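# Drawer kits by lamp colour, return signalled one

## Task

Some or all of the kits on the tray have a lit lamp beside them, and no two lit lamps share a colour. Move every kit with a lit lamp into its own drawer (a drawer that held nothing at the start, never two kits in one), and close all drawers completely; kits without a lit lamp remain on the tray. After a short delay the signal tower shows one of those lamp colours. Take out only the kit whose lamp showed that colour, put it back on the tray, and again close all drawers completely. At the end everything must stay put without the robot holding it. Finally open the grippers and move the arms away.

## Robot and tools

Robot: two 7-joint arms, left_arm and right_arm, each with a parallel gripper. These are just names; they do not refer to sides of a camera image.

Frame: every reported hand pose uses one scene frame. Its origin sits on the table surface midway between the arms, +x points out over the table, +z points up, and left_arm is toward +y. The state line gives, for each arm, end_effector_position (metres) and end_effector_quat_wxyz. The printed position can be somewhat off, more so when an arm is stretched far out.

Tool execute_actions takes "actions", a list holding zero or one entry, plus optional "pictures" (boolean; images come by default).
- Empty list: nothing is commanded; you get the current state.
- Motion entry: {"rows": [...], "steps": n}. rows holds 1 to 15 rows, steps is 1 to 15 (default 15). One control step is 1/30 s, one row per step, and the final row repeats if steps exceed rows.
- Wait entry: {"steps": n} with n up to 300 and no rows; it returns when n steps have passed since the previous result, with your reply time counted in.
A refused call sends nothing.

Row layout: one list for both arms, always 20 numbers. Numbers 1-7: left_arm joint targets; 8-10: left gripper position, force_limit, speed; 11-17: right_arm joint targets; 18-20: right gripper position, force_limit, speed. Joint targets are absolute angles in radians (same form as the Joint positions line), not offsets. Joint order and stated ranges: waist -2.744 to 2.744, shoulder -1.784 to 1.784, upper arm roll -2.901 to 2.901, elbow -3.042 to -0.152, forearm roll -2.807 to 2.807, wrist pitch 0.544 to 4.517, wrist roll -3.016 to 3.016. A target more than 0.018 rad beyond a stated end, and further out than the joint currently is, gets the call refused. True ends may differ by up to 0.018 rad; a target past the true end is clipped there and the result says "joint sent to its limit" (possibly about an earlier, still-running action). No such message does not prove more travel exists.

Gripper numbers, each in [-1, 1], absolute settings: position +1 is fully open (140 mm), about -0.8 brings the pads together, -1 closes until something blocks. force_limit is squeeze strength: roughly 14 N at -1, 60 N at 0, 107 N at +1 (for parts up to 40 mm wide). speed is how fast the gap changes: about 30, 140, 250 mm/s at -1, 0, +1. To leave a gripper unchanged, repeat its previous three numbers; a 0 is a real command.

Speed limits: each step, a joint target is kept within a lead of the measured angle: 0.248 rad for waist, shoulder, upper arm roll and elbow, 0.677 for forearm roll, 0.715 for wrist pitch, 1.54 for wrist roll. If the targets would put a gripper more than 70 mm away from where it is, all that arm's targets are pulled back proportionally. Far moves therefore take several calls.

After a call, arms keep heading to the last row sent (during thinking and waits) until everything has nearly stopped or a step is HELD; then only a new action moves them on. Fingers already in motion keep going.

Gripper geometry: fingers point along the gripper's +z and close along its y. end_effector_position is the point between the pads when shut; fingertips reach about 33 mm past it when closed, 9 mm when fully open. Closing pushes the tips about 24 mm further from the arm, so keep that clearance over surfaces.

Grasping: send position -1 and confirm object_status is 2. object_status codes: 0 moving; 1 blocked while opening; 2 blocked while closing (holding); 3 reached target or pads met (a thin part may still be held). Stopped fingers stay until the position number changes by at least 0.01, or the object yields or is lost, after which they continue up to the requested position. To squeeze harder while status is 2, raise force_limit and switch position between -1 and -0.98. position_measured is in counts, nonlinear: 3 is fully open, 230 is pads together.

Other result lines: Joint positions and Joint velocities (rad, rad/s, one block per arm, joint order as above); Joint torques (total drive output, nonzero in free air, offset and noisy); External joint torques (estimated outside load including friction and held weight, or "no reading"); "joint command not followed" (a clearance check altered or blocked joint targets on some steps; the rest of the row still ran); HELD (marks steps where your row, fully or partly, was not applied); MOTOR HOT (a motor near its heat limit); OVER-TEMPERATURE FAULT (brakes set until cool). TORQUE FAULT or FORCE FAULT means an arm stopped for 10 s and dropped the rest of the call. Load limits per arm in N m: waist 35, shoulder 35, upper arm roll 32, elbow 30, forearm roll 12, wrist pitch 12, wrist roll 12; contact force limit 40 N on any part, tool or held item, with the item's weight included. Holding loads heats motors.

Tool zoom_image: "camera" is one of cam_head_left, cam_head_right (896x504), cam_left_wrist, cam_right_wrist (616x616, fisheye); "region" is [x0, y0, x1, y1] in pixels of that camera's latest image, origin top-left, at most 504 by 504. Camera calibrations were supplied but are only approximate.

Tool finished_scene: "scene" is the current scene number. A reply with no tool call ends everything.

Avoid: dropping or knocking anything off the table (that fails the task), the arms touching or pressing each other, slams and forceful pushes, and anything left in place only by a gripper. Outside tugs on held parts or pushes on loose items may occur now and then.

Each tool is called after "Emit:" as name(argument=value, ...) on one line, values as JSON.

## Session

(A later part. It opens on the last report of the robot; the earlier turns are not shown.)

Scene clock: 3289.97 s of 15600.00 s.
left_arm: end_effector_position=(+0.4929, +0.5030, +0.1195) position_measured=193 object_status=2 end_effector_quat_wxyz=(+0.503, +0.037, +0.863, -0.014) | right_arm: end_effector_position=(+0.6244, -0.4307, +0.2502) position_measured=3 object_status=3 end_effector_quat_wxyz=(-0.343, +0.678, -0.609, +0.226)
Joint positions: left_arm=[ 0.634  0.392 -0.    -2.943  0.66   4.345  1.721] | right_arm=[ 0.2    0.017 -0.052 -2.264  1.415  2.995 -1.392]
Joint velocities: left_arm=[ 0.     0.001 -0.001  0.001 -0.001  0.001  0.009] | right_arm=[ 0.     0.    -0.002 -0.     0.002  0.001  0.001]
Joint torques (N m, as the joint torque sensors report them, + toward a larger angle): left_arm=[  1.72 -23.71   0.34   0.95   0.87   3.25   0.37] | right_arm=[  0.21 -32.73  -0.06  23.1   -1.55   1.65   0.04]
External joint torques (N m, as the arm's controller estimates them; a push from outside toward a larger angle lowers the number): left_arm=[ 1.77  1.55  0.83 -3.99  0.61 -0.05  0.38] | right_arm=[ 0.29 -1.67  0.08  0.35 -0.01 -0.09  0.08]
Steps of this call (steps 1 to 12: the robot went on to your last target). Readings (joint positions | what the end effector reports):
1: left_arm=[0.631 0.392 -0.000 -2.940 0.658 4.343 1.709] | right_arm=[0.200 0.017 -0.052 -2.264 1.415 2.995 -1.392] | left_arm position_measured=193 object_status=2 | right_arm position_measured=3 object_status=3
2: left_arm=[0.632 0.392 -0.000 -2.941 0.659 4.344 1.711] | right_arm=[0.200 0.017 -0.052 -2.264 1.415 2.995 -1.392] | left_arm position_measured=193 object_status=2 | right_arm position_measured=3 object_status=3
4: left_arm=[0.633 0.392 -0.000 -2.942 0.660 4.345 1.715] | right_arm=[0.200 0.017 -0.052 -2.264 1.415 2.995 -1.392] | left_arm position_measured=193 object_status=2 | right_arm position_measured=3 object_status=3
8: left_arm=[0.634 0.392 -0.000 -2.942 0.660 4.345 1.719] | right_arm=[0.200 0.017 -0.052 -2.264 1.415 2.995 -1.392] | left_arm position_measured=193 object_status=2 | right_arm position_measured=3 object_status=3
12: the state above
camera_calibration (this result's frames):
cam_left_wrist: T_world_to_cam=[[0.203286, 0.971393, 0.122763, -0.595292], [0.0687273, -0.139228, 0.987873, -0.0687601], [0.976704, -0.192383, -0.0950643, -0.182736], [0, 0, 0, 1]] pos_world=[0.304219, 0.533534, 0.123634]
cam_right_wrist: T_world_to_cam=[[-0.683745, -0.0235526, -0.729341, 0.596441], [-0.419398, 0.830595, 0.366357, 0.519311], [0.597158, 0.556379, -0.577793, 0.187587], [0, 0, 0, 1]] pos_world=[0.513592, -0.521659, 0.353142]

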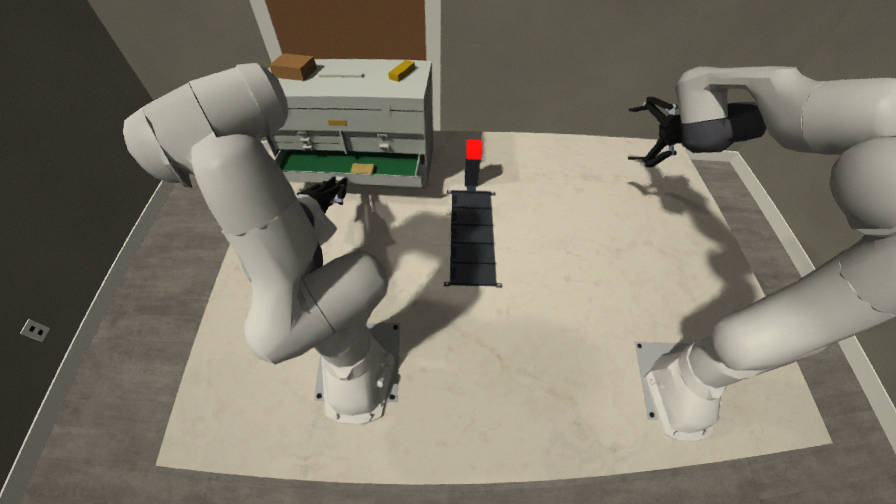

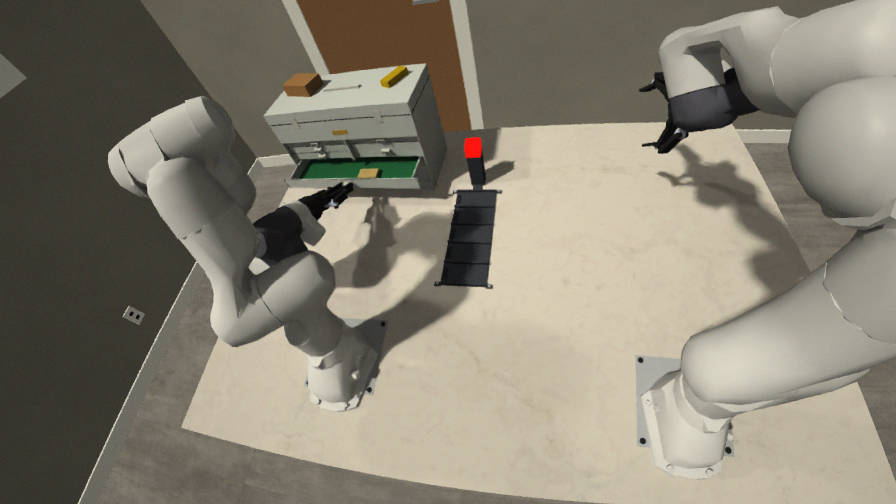

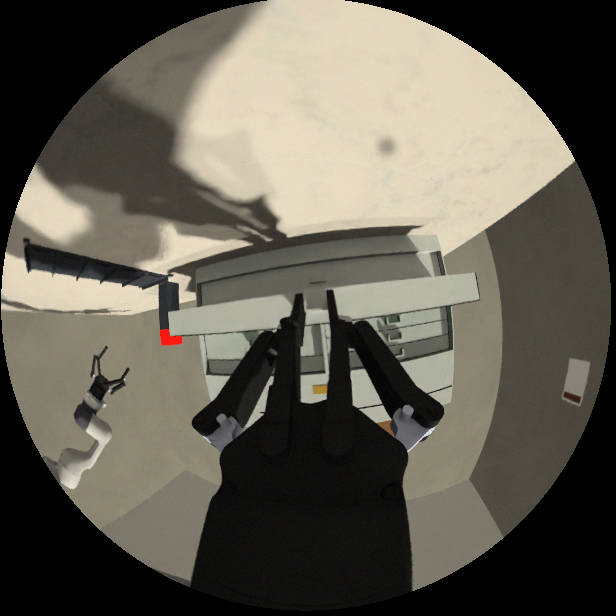

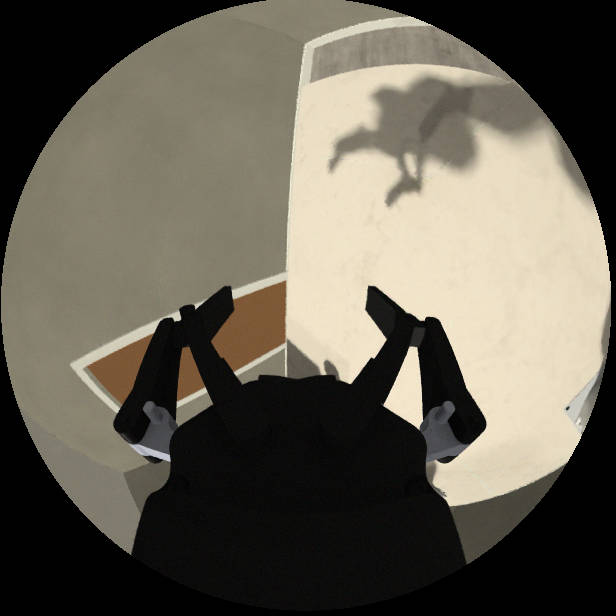

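Emit:
execute_actions(actions=[{"rows":[[0.636,0.393,0,-2.944,0.661,4.345,1.725,-0.2,0,-0.3,0.2,0.017,-0.05,-2.264,1.415,2.995,-1.392,1,0,0],[0.636,0.393,0,-2.944,0.661,4.345,1.725,-0.2,0,-0.3,0.2,0.017,-0.05,-2.264,1.415,2.995,-1.392,1,0,0],[0.636,0.393,0,-2.944,0.661,4.345,1.725,-0.2,0,-0.3,0.2,0.017,-0.05,-2.264,1.415,2.995,-1.392,1,0,0],[0.636,0.393,0,-2.944,0.661,4.345,1.725,-0.2,0,-0.3,0.2,0.017,-0.05,-2.264,1.415,2.995,-1.392,1,0,0],[0.636,0.393,0,-2.944,0.661,4.345,1.725,-0.2,0,-0.3,0.2,0.017,-0.05,-2.264,1.415,2.995,-1.392,1,0,0],[0.636,0.393,0,-2.944,0.661,4.345,1.725,-0.2,0,-0.3,0.2,0.017,-0.05,-2.264,1.415,2.995,-1.392,1,0,0],[0.636,0.393,0,-2.944,0.661,4.345,1.725,-0.2,0,-0.3,0.2,0.017,-0.05,-2.264,1.415,2.995,-1.392,1,0,0],[0.636,0.393,0,-2.944,0.675,4.356,1.74,-0.2,0,-0.3,0.2,0.017,-0.05,-2.264,1.415,2.995,-1.392,1,0,0],[0.652,0.393,0,-2.958,0.687,4.364,1.752,-0.2,0,-0.3,0.2,0.017,-0.05,-2.264,1.415,2.995,-1.392,1,0,0],[0.668,0.393,0,-2.973,0.699,4.372,1.764,-0.2,0,-0.3,0.2,0.017,-0.05,-2.264,1.415,2.995,-1.392,1,0,0],[0.685,0.3935,0,-2.987,0.711,4.38,1.776,-0.2,0,-0.3,0.2,0.017,-0.05,-2.264,1.415,2.995,-1.392,1,0,0],[0.702,0.394,0,-3.001,0.723,4.388,1.788,-0.2,0,-0.3,0.2,0.017,-0.05,-2.264,1.415,2.995,-1.392,1,0,0],[0.72,0.3945,0,-3.016,0.733,4.394,1.795,-0.2,0,-0.3,0.2,0.017,-0.05,-2.264,1.415,2.995,-1.392,1,0,0],[0.738,0.395,0,-3.03,0.733,4.394,1.795,-0.2,0,-0.3,0.2,0.017,-0.05,-2.264,1.415,2.995,-1.392,1,0,0]],"steps":15}], pictures=false)

Emit:
execute_actions(actions=[{"steps":15}], pictures=false)

Emit:
execute_actions(actions=[{"rows":[[1.25,0.3,0,-3.0,0.733,4.3,1.75,0.15,-0.3,-0.3,0.2,0.017,-0.05,-2.264,1.415,2.995,-1.392,1,0,0]],"steps":15}], pictures=false)

Emit:
execute_actions(actions=[{"steps":8}], pictures=false)

Emit:
execute_actions(actions=[{"rows":[[1.25,-0.4,0,-2.8,0.4,3.3,1.72,0.15,-0.3,-0.3,0.2,0.017,-0.05,-2.264,1.415,2.995,-1.392,1,0,0]],"steps":15}], pictures=false)

Emit:
execute_actions(actions=[{"steps":15}], pictures=false)

Emit:
execute_actions(actions=[{"rows":[[1.0,-0.47,0,-2.6,0,2.13,1.72,0.15,-0.3,-0.3,0.2,0.017,-0.05,-2.264,1.415,2.995,-1.392,1,0,0]],"steps":15}], pictures=false)

Emit:
execute_actions(actions=[{"steps":12}], pictures=false)

Emit:
execute_actions(actions=[{"rows":[[0.066,-0.47,0,-2.6,0,2.13,1.72,0.15,-0.3,-0.3,0.2,0.017,-0.05,-2.264,1.415,2.995,-1.392,1,0,0]],"steps":15}], pictures=false)

Emit:
execute_actions(actions=[{"steps":10}], pictures=false)

Emit:
execute_actions(actions=[{"rows":[[0.066,-0.42,0,-2.55,0,2.125,1.72,0.15,-0.3,-0.3,0.2,0.017,-0.05,-2.264,1.415,2.995,-1.392,1,0,0],[0.066,-0.37,0,-2.5,0,2.125,1.72,0.15,-0.3,-0.3,0.2,0.017,-0.05,-2.264,1.415,2.995,-1.392,1,0,0],[0.066,-0.32,0,-2.45,0,2.125,1.72,0.15,-0.3,-0.3,0.2,0.017,-0.05,-2.264,1.415,2.995,-1.392,1,0,0],[0.066,-0.27,0,-2.4,0,2.125,1.72,0.15,-0.3,-0.3,0.2,0.017,-0.05,-2.264,1.415,2.995,-1.392,1,0,0],[0.066,-0.22,0,-2.35,0,2.125,1.72,0.15,-0.3,-0.3,0.2,0.017,-0.05,-2.264,1.415,2.995,-1.392,1,0,0],[0.066,-0.17,0,-2.295,0,2.125,1.72,0.15,-0.3,-0.3,0.2,0.017,-0.05,-2.264,1.415,2.995,-1.392,1,0,0],[0.066,-0.12,0,-2.24,0,2.125,1.72,0.15,-0.3,-0.3,0.2,0.017,-0.05,-2.264,1.415,2.995,-1.392,1,0,0],[0.066,-0.07,0,-2.19,0,2.14,1.72,0.15,-0.3,-0.3,0.2,0.017,-0.05,-2.264,1.415,2.995,-1.392,1,0,0],[0.066,-0.03,0,-2.15,0,2.16,1.72,0.15,-0.3,-0.3,0.2,0.017,-0.05,-2.264,1.415,2.995,-1.392,1,0,0],[0.066,0.0,0,-2.13,0,2.18,1.72,0.15,-0.3,-0.3,0.2,0.017,-0.05,-2.264,1.415,2.995,-1.392,1,0,0],[0.066,0.03,0,-2.13,0,2.19,1.72,0.15,-0.3,-0.3,0.2,0.017,-0.05,-2.264,1.415,2.995,-1.392,1,0,0],[0.066,0.052,0,-2.133,0,2.19,1.72,0.15,-0.3,-0.3,0.2,0.017,-0.05,-2.264,1.415,2.995,-1.392,1,0,0]],"steps":15}], pictures=false)

Emit:
execute_actions(actions=[{"steps":20}])

Emit:
zoom_image(camera="cam_left_wrist", region=[210, 220, 430, 400])

Scene clock: 3347.87 s of 15600.00 s.
left_arm: end_effector_position=(+0.4614, +0.5034, +0.1146) position_measured=154 object_status=3 end_effector_quat_wxyz=(+0.497, +0.023, +0.867, -0.022) | right_arm: end_effector_position=(+0.6244, -0.4307, +0.2502) position_measured=3 object_status=3 end_effector_quat_wxyz=(-0.343, +0.678, -0.609, +0.226)
Joint positions: left_arm=[ 0.713  0.393 -0.001 -3.011  0.713  4.374  1.752] | right_arm=[ 0.2    0.017 -0.052 -2.264  1.415  2.995 -1.392]
Joint velocities: left_arm=[ 0.323  0.02   0.019 -0.273  0.133  0.097  0.121] | right_arm=[ 0.     0.001  0.001 -0.001 -0.     0.     0.   ]
Joint torques (N m, as the joint torque sensors report them, + toward a larger angle): left_arm=[ -1.25 -23.72  -1.14   4.14   1.77   4.1    0.45] | right_arm=[  0.05 -32.69  -0.26  22.96  -1.52   1.63   0.05]
External joint torques (N m, as the arm's controller estimates them; a push from outside toward a larger angle lowers the number): left_arm=[ 1.49  1.21  1.66 -1.96  1.06  0.82  0.48] | right_arm=[-0.03 -1.91 -0.28  0.36  0.01 -0.09  0.09]
Steps of this call (steps 1 to 30: the robot went on to your last target; steps 31 to 240: nothing new was sent; then 49.40 s passed at rest; steps 241 to 255: all 15 steps of this action). Readings (joint positions | what the end effector reports):
241: left_arm=[0.634 0.392 -0.000 -2.943 0.660 4.346 1.723] | right_arm=[0.200 0.017 -0.052 -2.264 1.415 2.995 -1.392] | left_arm position_measured=193 object_status=0 | right_arm position_measured=3 object_status=3
242: left_arm=[0.634 0.392 -0.000 -2.943 0.660 4.346 1.723] | right_arm=[0.200 0.017 -0.052 -2.264 1.415 2.995 -1.392] | left_arm position_measured=192 object_status=0 | right_arm position_measured=3 object_status=3
244: left_arm=[0.634 0.392 -0.000 -2.943 0.660 4.346 1.723] | right_arm=[0.200 0.017 -0.052 -2.264 1.415 2.995 -1.392] | left_arm position_measured=177 object_status=0 | right_arm position_measured=3 object_status=3
248: left_arm=[0.634 0.392 -0.000 -2.943 0.663 4.347 1.724] | right_arm=[0.200 0.017 -0.052 -2.264 1.415 2.995 -1.392] | left_arm position_measured=155 object_status=0 | right_arm position_measured=3 object_status=3
255: the state above

Scene clock: 3348.37 s of 15600.00 s.
left_arm: end_effector_position=(+0.4540, +0.5030, +0.1162) position_measured=154 object_status=3 end_effector_quat_wxyz=(+0.499, +0.028, +0.866, -0.019) | right_arm: end_effector_position=(+0.6244, -0.4307, +0.2502) position_measured=3 object_status=3 end_effector_quat_wxyz=(-0.343, +0.678, -0.609, +0.226)
Joint positions: left_arm=[ 0.735  0.394 -0.    -3.028  0.73   4.389  1.781] | right_arm=[ 0.2    0.017 -0.052 -2.264  1.415  2.995 -1.392]
Joint velocities: left_arm=[0.    0.    0.    0.    0.003 0.004 0.025] | right_arm=[ 0.     0.    -0.001 -0.001  0.001  0.    -0.001]
Joint torques (N m, as the joint torque sensors report them, + toward a larger angle): left_arm=[  1.26 -22.43  -0.21   1.25   1.35   3.96   0.33] | right_arm=[ -0.07 -32.92  -0.2   23.58  -1.58   1.62   0.08]
External joint torques (N m, as the arm's controller estimates them; a push from outside toward a larger angle lowers the number): left_arm=[ 1.22  0.94  0.27 -1.74  0.95  0.69  0.36] | right_arm=[-0.04 -2.04 -0.11  0.93 -0.05 -0.11  0.12]
Steps of this call (steps 1 to 15: the robot went on to your last target). Readings (joint positions | what the end effector reports):
1: left_arm=[0.722 0.393 -0.000 -3.018 0.717 4.377 1.756] | right_arm=[0.200 0.017 -0.052 -2.264 1.415 2.995 -1.392] | left_arm position_measured=154 object_status=3 | right_arm position_measured=3 object_status=3
2: left_arm=[0.727 0.394 -0.000 -3.022 0.720 4.379 1.759] | right_arm=[0.200 0.017 -0.052 -2.264 1.415 2.995 -1.392] | left_arm position_measured=154 object_status=3 | right_arm position_measured=3 object_status=3
4: left_arm=[0.732 0.394 -0.000 -3.026 0.724 4.383 1.765] | right_arm=[0.200 0.017 -0.052 -2.264 1.415 2.995 -1.392] | left_arm position_measured=154 object_status=3 | right_arm position_measured=3 object_status=3
8: left_arm=[0.735 0.394 -0.000 -3.028 0.728 4.387 1.773] | right_arm=[0.200 0.017 -0.052 -2.264 1.415 2.995 -1.392] | left_arm position_measured=154 object_status=3 | right_arm position_measured=3 object_status=3
15: the state above

Scene clock: 3348.87 s of 15600.00 s.
left_arm: end_effector_position=(+0.3500, +0.7288, +0.1371) position_measured=110 object_status=3 end_effector_quat_wxyz=(+0.485, -0.171, +0.847, +0.135) | right_arm: end_effector_position=(+0.6244, -0.4307, +0.2502) position_measured=3 object_status=3 end_effector_quat_wxyz=(-0.343, +0.678, -0.609, +0.226)
Joint positions: left_arm=[ 1.239  0.303  0.003 -3.     0.732  4.315  1.765] | right_arm=[ 0.2    0.017 -0.052 -2.264  1.415  2.995 -1.392]
Joint velocities: left_arm=[ 0.122 -0.01  -0.     0.001  0.    -0.066 -0.029] | right_arm=[ 0.    -0.     0.     0.     0.    -0.001  0.001]
Joint torques (N m, as the joint torque sensors report them, + toward a larger angle): left_arm=[ -0.26 -23.85  -1.87   4.56   0.82   2.65  -0.28] | right_arm=[  0.44 -32.22  -0.32  22.82  -1.52   1.62   0.04]
External joint torques (N m, as the arm's controller estimates them; a push from outside toward a larger angle lowers the number): left_arm=[ 1.04 -0.92 -0.03 -0.66  0.22 -0.59 -0.26] | right_arm=[ 0.43 -1.28 -0.27  0.12  0.02 -0.11  0.08]
Steps of this call (steps 1 to 15: all 15 steps of this action). Readings (joint positions | what the end effector reports):
1: left_arm=[0.764 0.385 -0.008 -3.028 0.734 4.379 1.780] | right_arm=[0.200 0.017 -0.052 -2.264 1.415 2.995 -1.392] | left_arm position_measured=154 object_status=0 | right_arm position_measured=3 object_status=3
2: left_arm=[0.803 0.371 -0.008 -3.024 0.734 4.372 1.779] | right_arm=[0.200 0.017 -0.052 -2.264 1.415 2.995 -1.392] | left_arm position_measured=149 object_status=0 | right_arm position_measured=3 object_status=3
4: left_arm=[0.887 0.349 -0.007 -3.016 0.734 4.361 1.778] | right_arm=[0.200 0.017 -0.052 -2.264 1.415 2.995 -1.392] | left_arm position_measured=138 object_status=0 | right_arm position_measured=3 object_status=3
8: left_arm=[1.061 0.322 -0.004 -3.006 0.734 4.343 1.774] | right_arm=[0.200 0.017 -0.052 -2.264 1.415 2.995 -1.392] | left_arm position_measured=115 object_status=0 | right_arm position_measured=3 object_status=3
15: the state above

Scene clock: 3349.13 s of 15600.00 s.
left_arm: end_effector_position=(+0.3471, +0.7307, +0.1344) position_measured=110 object_status=3 end_effector_quat_wxyz=(+0.482, -0.176, +0.848, +0.134) | right_arm: end_effector_position=(+0.6244, -0.4307, +0.2502) position_measured=3 object_status=3 end_effector_quat_wxyz=(-0.343, +0.678, -0.609, +0.226)
Joint positions: left_arm=[ 1.247  0.302  0.003 -3.     0.732  4.307  1.76 ] | right_arm=[ 0.2    0.017 -0.052 -2.264  1.415  2.995 -1.392]
Joint velocities: left_arm=[ 0.003  0.    -0.002 -0.001 -0.001 -0.014 -0.012] | right_arm=[-0.001  0.001 -0.001 -0.001 -0.    -0.    -0.001]
Joint torques (N m, as the joint torque sensors report them, + toward a larger angle): left_arm=[  1.49 -23.96  -2.33   5.83   0.67   2.74  -0.3 ] | right_arm=[  0.52 -32.56  -0.39  23.07  -1.53   1.67   0.02]
External joint torques (N m, as the arm's controller estimates them; a push from outside toward a larger angle lowers the number): left_arm=[ 1.47 -0.83 -1.94  0.36  0.43 -0.56 -0.28] | right_arm=[ 0.64 -1.77 -0.21  0.45  0.   -0.07  0.06]
Steps of this call (steps 1 to 8: the robot went on to your last target). Readings (joint positions | what the end effector reports):
1: left_arm=[1.242 0.302 0.003 -3.000 0.732 4.313 1.764] | right_arm=[0.200 0.017 -0.052 -2.264 1.415 2.995 -1.392] | left_arm position_measured=110 object_status=3 | right_arm position_measured=3 object_status=3
2: left_arm=[1.244 0.302 0.003 -3.000 0.732 4.312 1.764] | right_arm=[0.200 0.017 -0.052 -2.264 1.415 2.995 -1.392] | left_arm position_measured=110 object_status=3 | right_arm position_measured=3 object_status=3
4: left_arm=[1.246 0.302 0.003 -3.000 0.732 4.309 1.762] | right_arm=[0.200 0.017 -0.052 -2.264 1.415 2.995 -1.392] | left_arm position_measured=110 object_status=3 | right_arm position_measured=3 object_status=3
8: the state above

Scene clock: 3349.63 s of 15600.00 s.
left_arm: end_effector_position=(+0.2585, +0.9248, +0.3243) position_measured=110 object_status=3 end_effector_quat_wxyz=(+0.337, -0.267, +0.833, +0.348) | right_arm: end_effector_position=(+0.6244, -0.4307, +0.2502) position_measured=3 object_status=3 end_effector_quat_wxyz=(-0.343, +0.678, -0.609, +0.226)
Joint positions: left_arm=[ 1.248 -0.368  0.001 -2.792  0.423  3.458  1.739] | right_arm=[ 0.2    0.017 -0.052 -2.264  1.415  2.995 -1.392]
Joint velocities: left_arm=[-0.    -0.675  0.     0.104 -0.193 -0.848 -0.041] | right_arm=[ 0.     0.    -0.001 -0.    -0.    -0.001 -0.001]
Joint torques (N m, as the joint torque sensors report them, + toward a larger angle): left_arm=[ 0.87 -2.05  0.43 12.45 -0.28  0.46 -0.19] | right_arm=[  0.36 -32.5   -0.22  23.19  -1.63   1.61   0.06]
External joint torques (N m, as the arm's controller estimates them; a push from outside toward a larger angle lowers the number): left_arm=[ 1.44 -1.66  1.16  0.87 -0.53 -0.8  -0.19] | right_arm=[ 0.34 -1.63 -0.18  0.54 -0.09 -0.11  0.1 ]
Steps of this call (steps 1 to 15: all 15 steps of this action). Readings (joint positions | what the end effector reports):
1: left_arm=[1.246 0.287 0.001 -2.990 0.709 4.264 1.760] | right_arm=[0.200 0.017 -0.052 -2.264 1.415 2.995 -1.392] | left_arm position_measured=110 object_status=3 | right_arm position_measured=3 object_status=3
2: left_arm=[1.246 0.261 0.001 -2.970 0.683 4.217 1.759] | right_arm=[0.200 0.017 -0.052 -2.264 1.415 2.995 -1.392] | left_arm position_measured=110 object_status=3 | right_arm position_measured=3 object_status=3
4: left_arm=[1.246 0.198 0.001 -2.928 0.631 4.111 1.757] | right_arm=[0.200 0.017 -0.052 -2.264 1.415 2.995 -1.392] | left_arm position_measured=110 object_status=3 | right_arm position_measured=3 object_status=3
8: left_arm=[1.246 0.028 0.001 -2.858 0.531 3.839 1.752] | right_arm=[0.200 0.017 -0.052 -2.264 1.415 2.995 -1.392] | left_arm position_measured=110 object_status=3 | right_arm position_measured=3 object_status=3
15: the state above

Scene clock: 3350.13 s of 15600.00 s.
left_arm: end_effector_position=(+0.2355, +0.9180, +0.2953) position_measured=110 object_status=3 end_effector_quat_wxyz=(+0.290, -0.298, +0.850, +0.324) | right_arm: end_effector_position=(+0.6244, -0.4307, +0.2502) position_measured=3 object_status=3 end_effector_quat_wxyz=(-0.343, +0.678, -0.609, +0.226)
Joint positions: left_arm=[ 1.248 -0.398  0.001 -2.799  0.403  3.312  1.729] | right_arm=[ 0.2    0.017 -0.052 -2.264  1.415  2.995 -1.392]
Joint velocities: left_arm=[-0.    -0.    -0.001 -0.003 -0.004 -0.048 -0.008] | right_arm=[ 0.     0.002 -0.001  0.     0.001 -0.    -0.   ]
Joint torques (N m, as the joint torque sensors report them, + toward a larger angle): left_arm=[  1.13 -16.99   0.35  20.63  -0.76   2.76  -0.27] | right_arm=[  0.3  -32.7   -0.21  22.74  -1.55   1.65   0.08]
External joint torques (N m, as the arm's controller estimates them; a push from outside toward a larger angle lowers the number): left_arm=[ 1.19 -1.08  0.34 -1.42 -0.54 -0.54 -0.27] | right_arm=[ 0.35 -1.88 -0.1   0.12 -0.02 -0.08  0.12]
Steps of this call (steps 1 to 15: the robot went on to your last target). Readings (joint positions | what the end effector reports):
1: left_arm=[1.248 -0.384 0.001 -2.791 0.418 3.433 1.738] | right_arm=[0.200 0.017 -0.052 -2.264 1.415 2.995 -1.392] | left_arm position_measured=110 object_status=3 | right_arm position_measured=3 object_status=3
2: left_arm=[1.248 -0.393 0.001 -2.791 0.414 3.410 1.737] | right_arm=[0.200 0.017 -0.052 -2.264 1.415 2.995 -1.392] | left_arm position_measured=110 object_status=3 | right_arm position_measured=3 object_status=3
4: left_arm=[1.248 -0.398 0.001 -2.794 0.409 3.376 1.735] | right_arm=[0.200 0.017 -0.052 -2.264 1.415 2.995 -1.392] | left_arm position_measured=110 object_status=3 | right_arm position_measured=3 object_status=3
8: left_arm=[1.248 -0.398 0.001 -2.798 0.405 3.336 1.732] | right_arm=[0.200 0.017 -0.052 -2.264 1.415 2.995 -1.392] | left_arm position_measured=110 object_status=3 | right_arm position_measured=3 object_status=3
15: the state above

Scene clock: 3350.63 s of 15600.00 s.
left_arm: end_effector_position=(+0.2524, +0.8148, +0.2405) position_measured=110 object_status=3 end_effector_quat_wxyz=(+0.127, -0.398, +0.901, +0.115) | right_arm: end_effector_position=(+0.6244, -0.4307, +0.2502) position_measured=3 object_status=3 end_effector_quat_wxyz=(-0.343, +0.678, -0.609, +0.226)
Joint positions: left_arm=[ 1.021 -0.463 -0.    -2.613  0.065  2.491  1.729] | right_arm=[ 0.2    0.017 -0.052 -2.264  1.415  2.995 -1.392]
Joint velocities: left_arm=[-0.11  -0.023  0.     0.065 -0.265 -1.16   0.001] | right_arm=[ 0.001  0.    -0.001  0.001 -0.001 -0.    -0.001]
Joint torques (N m, as the joint torque sensors report them, + toward a larger angle): left_arm=[ -1.94 -16.88  -0.05  23.6    0.3    2.57  -0.21] | right_arm=[  0.19 -32.8   -0.16  23.51  -1.52   1.62   0.09]
External joint torques (N m, as the arm's controller estimates them; a push from outside toward a larger angle lowers the number): left_arm=[-2.51 -1.52  0.22 -0.36 -0.42 -0.77 -0.21] | right_arm=[ 0.21 -1.91 -0.08  0.83  0.01 -0.11  0.14]
Steps of this call (steps 1 to 15: all 15 steps of this action). Readings (joint positions | what the end effector reports):
1: left_arm=[1.198 -0.404 0.011 -2.768 0.328 3.209 1.729] | right_arm=[0.200 0.017 -0.052 -2.264 1.415 2.995 -1.392] | left_arm position_measured=110 object_status=3 | right_arm position_measured=3 object_status=3
2: left_arm=[1.151 -0.416 0.009 -2.726 0.270 3.115 1.729] | right_arm=[0.200 0.017 -0.052 -2.264 1.415 2.995 -1.392] | left_arm position_measured=110 object_status=3 | right_arm position_measured=3 object_status=3
4: left_arm=[1.098 -0.440 0.002 -2.675 0.206 2.983 1.729] | right_arm=[0.200 0.017 -0.052 -2.264 1.415 2.995 -1.392] | left_arm position_measured=110 object_status=3 | right_arm position_measured=3 object_status=3
8: left_arm=[1.056 -0.456 -0.000 -2.639 0.142 2.790 1.729] | right_arm=[0.200 0.017 -0.052 -2.264 1.415 2.995 -1.392] | left_arm position_measured=110 object_status=3 | right_arm position_measured=3 object_status=3
15: the state above

Scene clock: 3351.03 s of 15600.00 s.
left_arm: end_effector_position=(+0.2192, +0.7314, +0.2017) position_measured=110 object_status=3 end_effector_quat_wxyz=(+0.015, -0.415, +0.909, +0.013) | right_arm: end_effector_position=(+0.6244, -0.4307, +0.2502) position_measured=3 object_status=3 end_effector_quat_wxyz=(-0.343, +0.678, -0.609, +0.226)
Joint positions: left_arm=[ 1.003 -0.467 -0.    -2.602  0.006  2.173  1.728] | right_arm=[ 0.2    0.017 -0.052 -2.264  1.415  2.995 -1.392]
Joint velocities: left_arm=[-0.002 -0.002  0.001  0.005 -0.025 -0.238 -0.003] | right_arm=[ 0.001 -0.001 -0.001 -0.001 -0.     0.001 -0.001]
Joint torques (N m, as the joint torque sensors report them, + toward a larger angle): left_arm=[ -1.75 -16.86   0.15  23.99   0.26   2.07  -0.26] | right_arm=[  0.38 -33.14  -0.11  23.17  -1.5    1.65   0.07]
External joint torques (N m, as the arm's controller estimates them; a push from outside toward a larger angle lowers the number): left_arm=[-1.82 -1.71  0.5   0.12 -0.45 -0.56 -0.26] | right_arm=[ 0.4  -2.22 -0.04  0.51  0.04 -0.08  0.12]
Steps of this call (steps 1 to 12: the robot went on to your last target). Readings (joint positions | what the end effector reports):
1: left_arm=[1.018 -0.464 -0.000 -2.611 0.055 2.450 1.729] | right_arm=[0.200 0.017 -0.052 -2.264 1.415 2.995 -1.392] | left_arm position_measured=110 object_status=3 | right_arm position_measured=3 object_status=3
2: left_arm=[1.014 -0.465 -0.000 -2.609 0.046 2.409 1.729] | right_arm=[0.200 0.017 -0.052 -2.264 1.415 2.995 -1.392] | left_arm position_measured=110 object_status=3 | right_arm position_measured=3 object_status=3
4: left_arm=[1.009 -0.466 -0.000 -2.605 0.030 2.329 1.729] | right_arm=[0.200 0.017 -0.052 -2.264 1.415 2.995 -1.392] | left_arm position_measured=110 object_status=3 | right_arm position_measured=3 object_status=3
8: left_arm=[1.004 -0.467 -0.000 -2.603 0.012 2.221 1.728] | right_arm=[0.200 0.017 -0.052 -2.264 1.415 2.995 -1.392] | left_arm position_measured=110 object_status=3 | right_arm position_measured=3 object_status=3
12: the state above

Scene clock: 3351.53 s of 15600.00 s.
left_arm: end_effector_position=(+0.3919, +0.4756, +0.1999) position_measured=110 object_status=3 end_effector_quat_wxyz=(+0.005, -0.029, +1.000, +0.002) | right_arm: end_effector_position=(+0.6244, -0.4307, +0.2502) position_measured=3 object_status=3 end_effector_quat_wxyz=(-0.343, +0.678, -0.609, +0.226)
Joint positions: left_arm=[ 0.202 -0.467  0.001 -2.6    0.003  2.143  1.728] | right_arm=[ 0.2    0.017 -0.052 -2.264  1.415  2.995 -1.392]
Joint velocities: left_arm=[-1.573 -0.001 -0.081  0.002 -0.008 -0.033 -0.   ] | right_arm=[-0.001  0.    -0.002  0.001 -0.001  0.001 -0.   ]
Joint torques (N m, as the joint torque sensors report them, + toward a larger angle): left_arm=[  3.32 -15.55   3.91  22.95   0.44   1.43  -0.19] | right_arm=[  0.06 -32.37   0.2   23.27  -1.52   1.66   0.06]
External joint torques (N m, as the arm's controller estimates them; a push from outside toward a larger angle lowers the number): left_arm=[-3.17 -0.07  0.33  0.43 -0.37 -0.74 -0.2 ] | right_arm=[ 0.17 -1.52  0.37  0.6   0.01 -0.08  0.11]
Steps of this call (steps 1 to 15: all 15 steps of this action). Readings (joint positions | what the end effector reports):
1: left_arm=[0.967 -0.467 0.013 -2.602 0.006 2.168 1.728] | right_arm=[0.200 0.017 -0.052 -2.264 1.415 2.995 -1.392] | left_arm position_measured=110 object_status=3 | right_arm position_measured=3 object_status=3
2: left_arm=[0.917 -0.467 0.014 -2.602 0.005 2.164 1.728] | right_arm=[0.200 0.017 -0.052 -2.264 1.415 2.995 -1.392] | left_arm position_measured=110 object_status=3 | right_arm position_measured=3 object_status=3
4: left_arm=[0.811 -0.467 0.010 -2.602 0.005 2.158 1.728] | right_arm=[0.200 0.017 -0.052 -2.264 1.415 2.995 -1.392] | left_arm position_measured=110 object_status=3 | right_arm position_measured=3 object_status=3
8: left_arm=[0.593 -0.467 0.004 -2.601 0.004 2.150 1.728] | right_arm=[0.200 0.017 -0.052 -2.264 1.415 2.995 -1.392] | left_arm position_measured=110 object_status=3 | right_arm position_measured=3 object_status=3
15: the state above

Scene clock: 3351.87 s of 15600.00 s.
left_arm: end_effector_position=(+0.3978, +0.4227, +0.1994) position_measured=110 object_status=3 end_effector_quat_wxyz=(+0.001, +0.039, +0.999, +0.002) | right_arm: end_effector_position=(+0.6244, -0.4307, +0.2502) position_measured=3 object_status=3 end_effector_quat_wxyz=(-0.343, +0.678, -0.609, +0.226)
Joint positions: left_arm=[ 0.07  -0.468 -0.004 -2.6    0.003  2.136  1.727] | right_arm=[ 0.2    0.017 -0.052 -2.264  1.415  2.995 -1.392]
Joint velocities: left_arm=[-0.008 -0.001  0.015 -0.    -0.    -0.008 -0.002] | right_arm=[-0.    -0.001  0.001  0.     0.002 -0.001 -0.   ]
Joint torques (N m, as the joint torque sensors report them, + toward a larger angle): left_arm=[ -3.18 -16.29   1.32  22.95   0.32   1.95  -0.23] | right_arm=[  0.17 -33.25  -0.29  23.03  -1.54   1.63   0.01]
External joint torques (N m, as the arm's controller estimates them; a push from outside toward a larger angle lowers the number): left_arm=[-3.19 -1.39  1.72 -0.56 -0.39 -0.48 -0.23] | right_arm=[ 0.19 -2.32 -0.21  0.36 -0.01 -0.11  0.05]
Steps of this call (steps 1 to 10: the robot went on to your last target). Readings (joint positions | what the end effector reports):
1: left_arm=[0.155 -0.467 -0.002 -2.600 0.003 2.141 1.727] | right_arm=[0.200 0.017 -0.052 -2.264 1.415 2.995 -1.392] | left_arm position_measured=110 object_status=3 | right_arm position_measured=3 object_status=3
2: left_arm=[0.121 -0.467 -0.006 -2.600 0.003 2.140 1.727] | right_arm=[0.200 0.017 -0.052 -2.264 1.415 2.995 -1.392] | left_arm position_measured=110 object_status=3 | right_arm position_measured=3 object_status=3
4: left_arm=[0.086 -0.468 -0.008 -2.600 0.003 2.138 1.727] | right_arm=[0.200 0.017 -0.052 -2.264 1.415 2.995 -1.392] | left_arm position_measured=110 object_status=3 | right_arm position_measured=3 object_status=3
8: left_arm=[0.071 -0.468 -0.005 -2.600 0.003 2.136 1.727] | right_arm=[0.200 0.017 -0.052 -2.264 1.415 2.995 -1.392] | left_arm position_measured=110 object_status=3 | right_arm position_measured=3 object_status=3
10: the state above

Scene clock: 3352.37 s of 15600.00 s.
left_arm: end_effector_position=(+0.5489, +0.4344, +0.1733) position_measured=110 object_status=3 end_effector_quat_wxyz=(-0.005, +0.038, +0.999, +0.000) | right_arm: end_effector_position=(+0.6244, -0.4307, +0.2502) position_measured=3 object_status=3 end_effector_quat_wxyz=(-0.343, +0.678, -0.609, +0.226)
Joint positions: left_arm=[ 0.069  0.038 -0.002 -2.144  0.002  2.171  1.727] | right_arm=[ 0.2    0.017 -0.052 -2.264  1.415  2.995 -1.392]
Joint velocities: left_arm=[ 0.001  0.319  0.     0.031 -0.001  0.066 -0.001] | right_arm=[ 0.    -0.001  0.     0.001  0.    -0.     0.001]
Joint torques (N m, as the joint torque sensors report them, + toward a larger angle): left_arm=[ -1.84 -39.93   2.44  26.8    0.38   3.69  -0.22] | right_arm=[  0.3  -32.81  -0.19  22.95  -1.58   1.63   0.05]
External joint torques (N m, as the arm's controller estimates them; a push from outside toward a larger angle lowers the number): left_arm=[-2.01  1.39  2.23 -0.4  -0.32  0.8  -0.22] | right_arm=[ 0.31 -1.81 -0.12  0.2  -0.04 -0.11  0.09]
Steps of this call (steps 1 to 15: all 15 steps of this action). Readings (joint positions | what the end effector reports):
1: left_arm=[0.070 -0.458 -0.003 -2.589 0.002 2.133 1.727] | right_arm=[0.200 0.017 -0.052 -2.264 1.415 2.995 -1.392] | left_arm position_measured=110 object_status=3 | right_arm position_measured=3 object_status=3
2: left_arm=[0.070 -0.434 -0.003 -2.563 0.002 2.131 1.727] | right_arm=[0.200 0.017 -0.052 -2.264 1.415 2.995 -1.392] | left_arm position_measured=110 object_status=3 | right_arm position_measured=3 object_status=3
4: left_arm=[0.069 -0.362 -0.002 -2.488 0.002 2.129 1.727] | right_arm=[0.200 0.017 -0.052 -2.264 1.415 2.995 -1.392] | left_arm position_measured=110 object_status=3 | right_arm position_measured=3 object_status=3
8: left_arm=[0.069 -0.176 -0.002 -2.295 0.002 2.129 1.727] | right_arm=[0.200 0.017 -0.052 -2.264 1.415 2.995 -1.392] | left_arm position_measured=110 object_status=3 | right_arm position_measured=3 object_status=3
15: the state above

Scene clock: 3353.03 s of 15600.00 s.
left_arm: end_effector_position=(+0.5556, +0.4350, +0.1709) position_measured=110 object_status=3 end_effector_quat_wxyz=(-0.001, +0.038, +0.999, +0.001) | right_arm: end_effector_position=(+0.6244, -0.4307, +0.2502) position_measured=3 object_status=3 end_effector_quat_wxyz=(-0.343, +0.678, -0.609, +0.226)
Joint positions: left_arm=[ 0.069  0.053 -0.002 -2.135  0.002  2.186  1.727] | right_arm=[ 0.2    0.017 -0.052 -2.264  1.415  2.995 -1.392]
Joint velocities: left_arm=[0.001 0.    0.001 0.    0.001 0.002 0.001] | right_arm=[-0.001 -0.     0.002 -0.001  0.    -0.     0.   ]
Joint torques (N m, as the joint torque sensors report them, + toward a larger angle): left_arm=[ -1.81 -32.68   2.16  23.76   0.38   3.18  -0.19] | right_arm=[  0.   -32.78  -0.41  23.02  -1.56   1.6    0.05]
External joint torques (N m, as the arm's controller estimates them; a push from outside toward a larger angle lowers the number): left_arm=[-1.91  0.    2.02  0.68 -0.3   0.77 -0.19] | right_arm=[-0.03 -1.96 -0.38  0.39 -0.03 -0.12  0.09]
Steps of this call (steps 1 to 20: the robot went on to your last target). Readings (joint positions | what the end effector reports):
1: left_arm=[0.069 0.046 -0.002 -2.143 0.002 2.173 1.727] | right_arm=[0.200 0.017 -0.052 -2.264 1.415 2.995 -1.392] | left_arm position_measured=110 object_status=3 | right_arm position_measured=3 object_status=3
2: left_arm=[0.069 0.050 -0.002 -2.142 0.002 2.175 1.727] | right_arm=[0.200 0.017 -0.052 -2.264 1.415 2.995 -1.392] | left_arm position_measured=110 object_status=3 | right_arm position_measured=3 object_status=3
4: left_arm=[0.069 0.053 -0.002 -2.140 0.002 2.178 1.727] | right_arm=[0.200 0.017 -0.052 -2.264 1.415 2.995 -1.392] | left_arm position_measured=110 object_status=3 | right_arm position_measured=3 object_status=3
8: left_arm=[0.069 0.053 -0.002 -2.135 0.002 2.183 1.727] | right_arm=[0.200 0.017 -0.052 -2.264 1.415 2.995 -1.392] | left_arm position_measured=110 object_status=3 | right_arm position_measured=3 object_status=3
20: the state above
camera_calibration (this result's frames):
cam_left_wrist: T_world_to_cam=[[0.233852, 0.970715, -0.0550128, -0.534561], [0.888507, -0.190387, 0.417502, -0.46913], [0.394801, -0.146513, -0.907009, 0.18997], [0, 0, 0, 1]] pos_world=[0.466833, 0.457423, 0.33876]
cam_right_wrist: T_world_to_cam=[[-0.683745, -0.0235526, -0.729341, 0.596441], [-0.419398, 0.830595, 0.366357, 0.519311], [0.597158, 0.556379, -0.577793, 0.187587], [0, 0, 0, 1]] pos_world=[0.513592, -0.521659, 0.353142]

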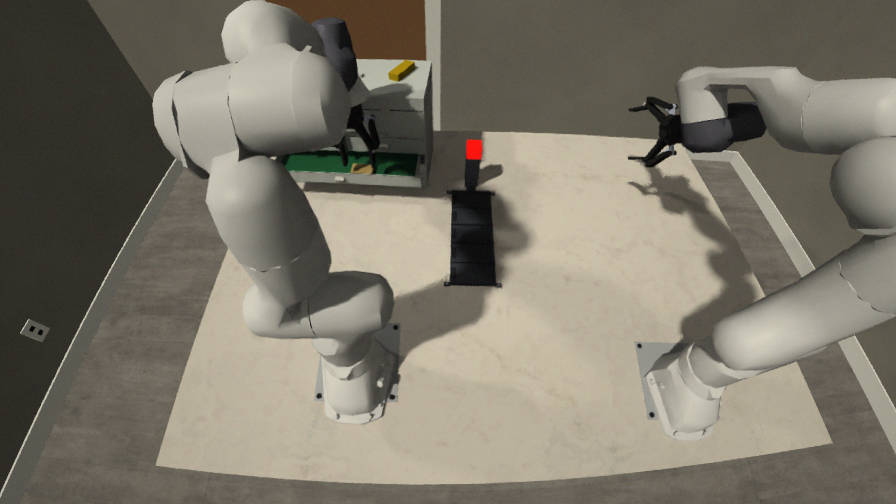

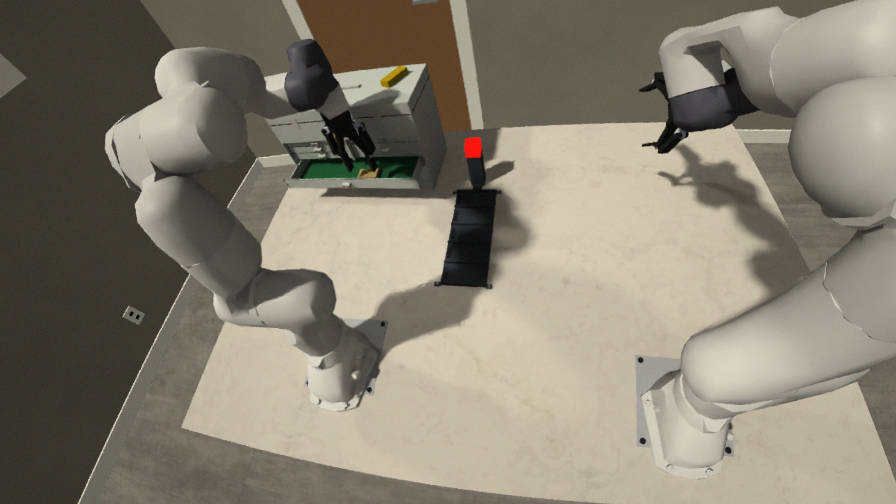

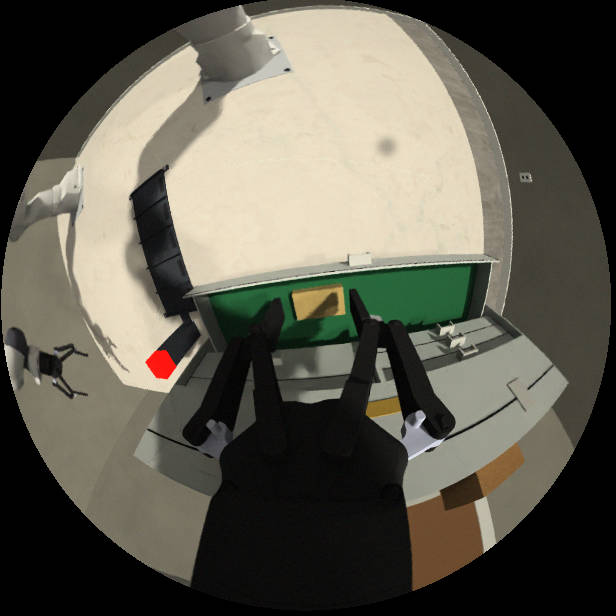

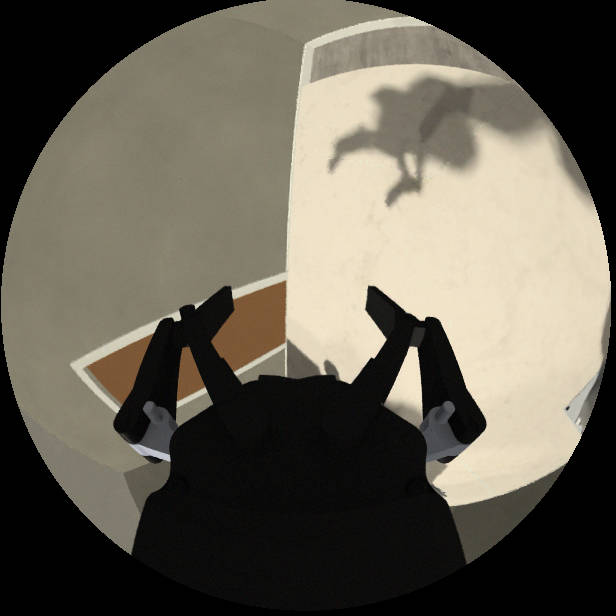

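Region (210, 220, 430, 400) of cam_left_wrist's 616x616 image, scaled by 2.291, with more detail than that image has; it fills the top 412 rows of this view, and the rest is white.

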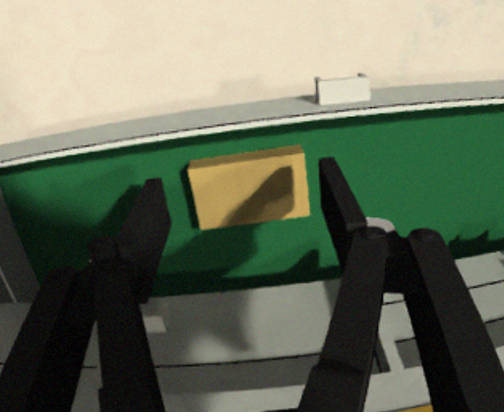

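Emit:
execute_actions(actions=[{"rows":[[0.075,0.06,0,-2.12,0,2.2,1.725,0.15,-0.3,-0.3,0.2,0.017,-0.05,-2.264,1.415,2.995,-1.392,1,0,0],[0.075,0.068,0,-2.112,0,2.21,1.725,0.15,-0.3,-0.3,0.2,0.017,-0.05,-2.264,1.415,2.995,-1.392,1,0,0],[0.075,0.072,0,-2.114,0,2.22,1.725,0.15,-0.3,-0.3,0.2,0.017,-0.05,-2.264,1.415,2.995,-1.392,1,0,0],[0.075,0.078,0,-2.119,0,2.232,1.725,0.15,-0.3,-0.3,0.2,0.017,-0.05,-2.264,1.415,2.995,-1.392,1,0,0],[0.075,0.084,0,-2.124,0,2.244,1.725,0.15,-0.3,-0.3,0.2,0.017,-0.05,-2.264,1.415,2.995,-1.392,1,0,0],[0.075,0.09,0,-2.129,0,2.255,1.725,0.15,-0.3,-0.3,0.2,0.017,-0.05,-2.264,1.415,2.995,-1.392,1,0,0],[0.075,0.096,0,-2.134,0,2.265,1.725,0.15,-0.3,-0.3,0.2,0.017,-0.05,-2.264,1.415,2.995,-1.392,1,0,0],[0.075,0.102,0,-2.138,0,2.275,1.725,0.15,-0.3,-0.3,0.2,0.017,-0.05,-2.264,1.415,2.995,-1.392,1,0,0],[0.075,0.108,0,-2.142,0,2.275,1.725,0.15,-0.3,-0.3,0.2,0.017,-0.05,-2.264,1.415,2.995,-1.392,1,0,0],[0.075,0.114,0,-2.146,0,2.275,1.725,0.15,-0.3,-0.3,0.2,0.017,-0.05,-2.264,1.415,2.995,-1.392,1,0,0],[0.075,0.119,0,-2.15,0,2.275,1.725,0.15,-0.3,-0.3,0.2,0.017,-0.05,-2.264,1.415,2.995,-1.392,1,0,0]],"steps":15}], pictures=false)

Emit:
execute_actions(actions=[{"steps":12}], pictures=false)

Emit:
execute_actions(actions=[{"rows":[[0.075,0.119,0,-2.15,0,2.275,1.725,-0.3,-0.3,-0.7,0.2,0.017,-0.05,-2.264,1.415,2.995,-1.392,1,0,0]],"steps":15}], pictures=false)

Scene clock: 3380.67 s of 15600.00 s.
left_arm: end_effector_position=(+0.5602, +0.4373, +0.1346) position_measured=110 object_status=3 end_effector_quat_wxyz=(-0.004, +0.037, +0.999, +0.000) | right_arm: end_effector_position=(+0.6244, -0.4307, +0.2502) position_measured=3 object_status=3 end_effector_quat_wxyz=(-0.343, +0.678, -0.609, +0.226)
Joint positions: left_arm=[ 0.072  0.118 -0.002 -2.149  0.002  2.26   1.727] | right_arm=[ 0.2    0.017 -0.052 -2.264  1.415  2.995 -1.392]
Joint velocities: left_arm=[-0.001  0.031  0.001 -0.024  0.001  0.052  0.   ] | right_arm=[-0.     0.    -0.     0.001 -0.001 -0.    -0.001]
Joint torques (N m, as the joint torque sensors report them, + toward a larger angle): left_arm=[  0.49 -36.41   2.29  23.11   0.34   3.49   0.03] | right_arm=[  0.47 -32.99  -0.17  23.29  -1.56   1.6    0.01]
External joint torques (N m, as the arm's controller estimates them; a push from outside toward a larger angle lowers the number): left_arm=[ 0.54  0.27  2.24 -0.89 -0.32  0.85  0.03] | right_arm=[ 0.38 -2.   -0.19  0.53 -0.01 -0.12  0.06]
Steps of this call (steps 1 to 15: the robot went on to your last target; steps 16 to 90: nothing new was sent; then 24.13 s passed at rest; steps 91 to 105: all 15 steps of this action). Readings (joint positions | what the end effector reports):
91: left_arm=[0.069 0.054 -0.002 -2.132 0.002 2.187 1.727] | right_arm=[0.200 0.017 -0.052 -2.264 1.415 2.995 -1.392] | left_arm position_measured=110 object_status=3 | right_arm position_measured=3 object_status=3
92: left_arm=[0.070 0.057 -0.002 -2.126 0.002 2.190 1.727] | right_arm=[0.200 0.017 -0.052 -2.264 1.415 2.995 -1.392] | left_arm position_measured=110 object_status=3 | right_arm position_measured=3 object_status=3
94: left_arm=[0.071 0.064 -0.002 -2.120 0.002 2.201 1.727] | right_arm=[0.200 0.017 -0.052 -2.264 1.415 2.995 -1.392] | left_arm position_measured=110 object_status=3 | right_arm position_measured=3 object_status=3
98: left_arm=[0.072 0.085 -0.002 -2.127 0.002 2.233 1.727] | right_arm=[0.200 0.017 -0.052 -2.264 1.415 2.995 -1.392] | left_arm position_measured=110 object_status=3 | right_arm position_measured=3 object_status=3
105: the state above

Scene clock: 3381.07 s of 15600.00 s.
left_arm: end_effector_position=(+0.5628, +0.4375, +0.1349) position_measured=110 object_status=3 end_effector_quat_wxyz=(+0.000, +0.037, +0.999, +0.001) | right_arm: end_effector_position=(+0.6244, -0.4307, +0.2502) position_measured=3 object_status=3 end_effector_quat_wxyz=(-0.343, +0.678, -0.609, +0.226)
Joint positions: left_arm=[ 0.072  0.119 -0.002 -2.15   0.002  2.27   1.727] | right_arm=[ 0.2    0.017 -0.052 -2.264  1.415  2.995 -1.392]
Joint velocities: left_arm=[0.    0.001 0.001 0.    0.    0.006 0.   ] | right_arm=[-0.    -0.     0.001  0.     0.002 -0.     0.002]
Joint torques (N m, as the joint torque sensors report them, + toward a larger angle): left_arm=[  0.96 -34.05   1.69  21.95   0.33   3.08   0.03] | right_arm=[  0.02 -32.78   0.05  22.74  -1.54   1.65   0.02]
External joint torques (N m, as the arm's controller estimates them; a push from outside toward a larger angle lowers the number): left_arm=[ 0.9   0.05  1.53 -0.41 -0.31  0.67  0.03] | right_arm=[ 0.14 -1.83  0.23  0.02 -0.01 -0.1   0.06]
Steps of this call (steps 1 to 12: the robot went on to your last target). Readings (joint positions | what the end effector reports):
1: left_arm=[0.072 0.119 -0.002 -2.150 0.002 2.262 1.727] | right_arm=[0.200 0.017 -0.052 -2.264 1.415 2.995 -1.392] | left_arm position_measured=110 object_status=3 | right_arm position_measured=3 object_status=3
2: left_arm=[0.072 0.119 -0.002 -2.150 0.002 2.263 1.727] | right_arm=[0.200 0.017 -0.052 -2.264 1.415 2.995 -1.392] | left_arm position_measured=110 object_status=3 | right_arm position_measured=3 object_status=3
4: left_arm=[0.072 0.119 -0.002 -2.150 0.002 2.266 1.727] | right_arm=[0.200 0.017 -0.052 -2.264 1.415 2.995 -1.392] | left_arm position_measured=110 object_status=3 | right_arm position_measured=3 object_status=3
8: left_arm=[0.072 0.119 -0.002 -2.150 0.002 2.269 1.727] | right_arm=[0.200 0.017 -0.052 -2.264 1.415 2.995 -1.392] | left_arm position_measured=110 object_status=3 | right_arm position_measured=3 object_status=3
12: the state above

Scene clock: 3381.57 s of 15600.00 s.
left_arm: end_effector_position=(+0.5633, +0.4376, +0.1354) position_measured=133 object_status=2 end_effector_quat_wxyz=(+0.001, +0.037, +0.999, +0.001) | right_arm: end_effector_position=(+0.6244, -0.4307, +0.2502) position_measured=3 object_status=3 end_effector_quat_wxyz=(-0.343, +0.678, -0.609, +0.226)
Joint positions: left_arm=[ 0.072  0.118 -0.002 -2.15   0.002  2.271  1.727] | right_arm=[ 0.2    0.017 -0.052 -2.264  1.415  2.995 -1.392]
Joint velocities: left_arm=[ 0.    -0.     0.     0.001 -0.    -0.002  0.002] | right_arm=[-0.001 -0.     0.     0.     0.    -0.    -0.   ]
Joint torques (N m, as the joint torque sensors report them, + toward a larger angle): left_arm=[  1.25 -33.49   1.64  21.31   0.28   3.31  -0.02] | right_arm=[  0.18 -32.82  -0.64  23.2   -1.52   1.62   0.03]
External joint torques (N m, as the arm's controller estimates them; a push from outside toward a larger angle lowers the number): left_arm=[ 1.22  0.82  1.52 -1.17 -0.36  0.88 -0.02] | right_arm=[ 0.25 -1.94 -0.51  0.53  0.01 -0.11  0.08]
Steps of this call (steps 1 to 15: all 15 steps of this action). Readings (joint positions | what the end effector reports):
1: left_arm=[0.072 0.119 -0.002 -2.150 0.002 2.270 1.727] | right_arm=[0.200 0.017 -0.052 -2.264 1.415 2.995 -1.392] | left_arm position_measured=110 object_status=0 | right_arm position_measured=3 object_status=3
2: left_arm=[0.072 0.119 -0.002 -2.150 0.002 2.270 1.727] | right_arm=[0.200 0.017 -0.052 -2.264 1.415 2.995 -1.392] | left_arm position_measured=113 object_status=0 | right_arm position_measured=3 object_status=3
4: left_arm=[0.072 0.119 -0.002 -2.150 0.002 2.270 1.727] | right_arm=[0.200 0.017 -0.052 -2.264 1.415 2.995 -1.392] | left_arm position_measured=119 object_status=0 | right_arm position_measured=3 object_status=3
8: left_arm=[0.072 0.118 -0.002 -2.150 0.002 2.271 1.727] | right_arm=[0.200 0.017 -0.052 -2.264 1.415 2.995 -1.392] | left_arm position_measured=133 object_status=0 | right_arm position_measured=3 object_status=3
15: the state above


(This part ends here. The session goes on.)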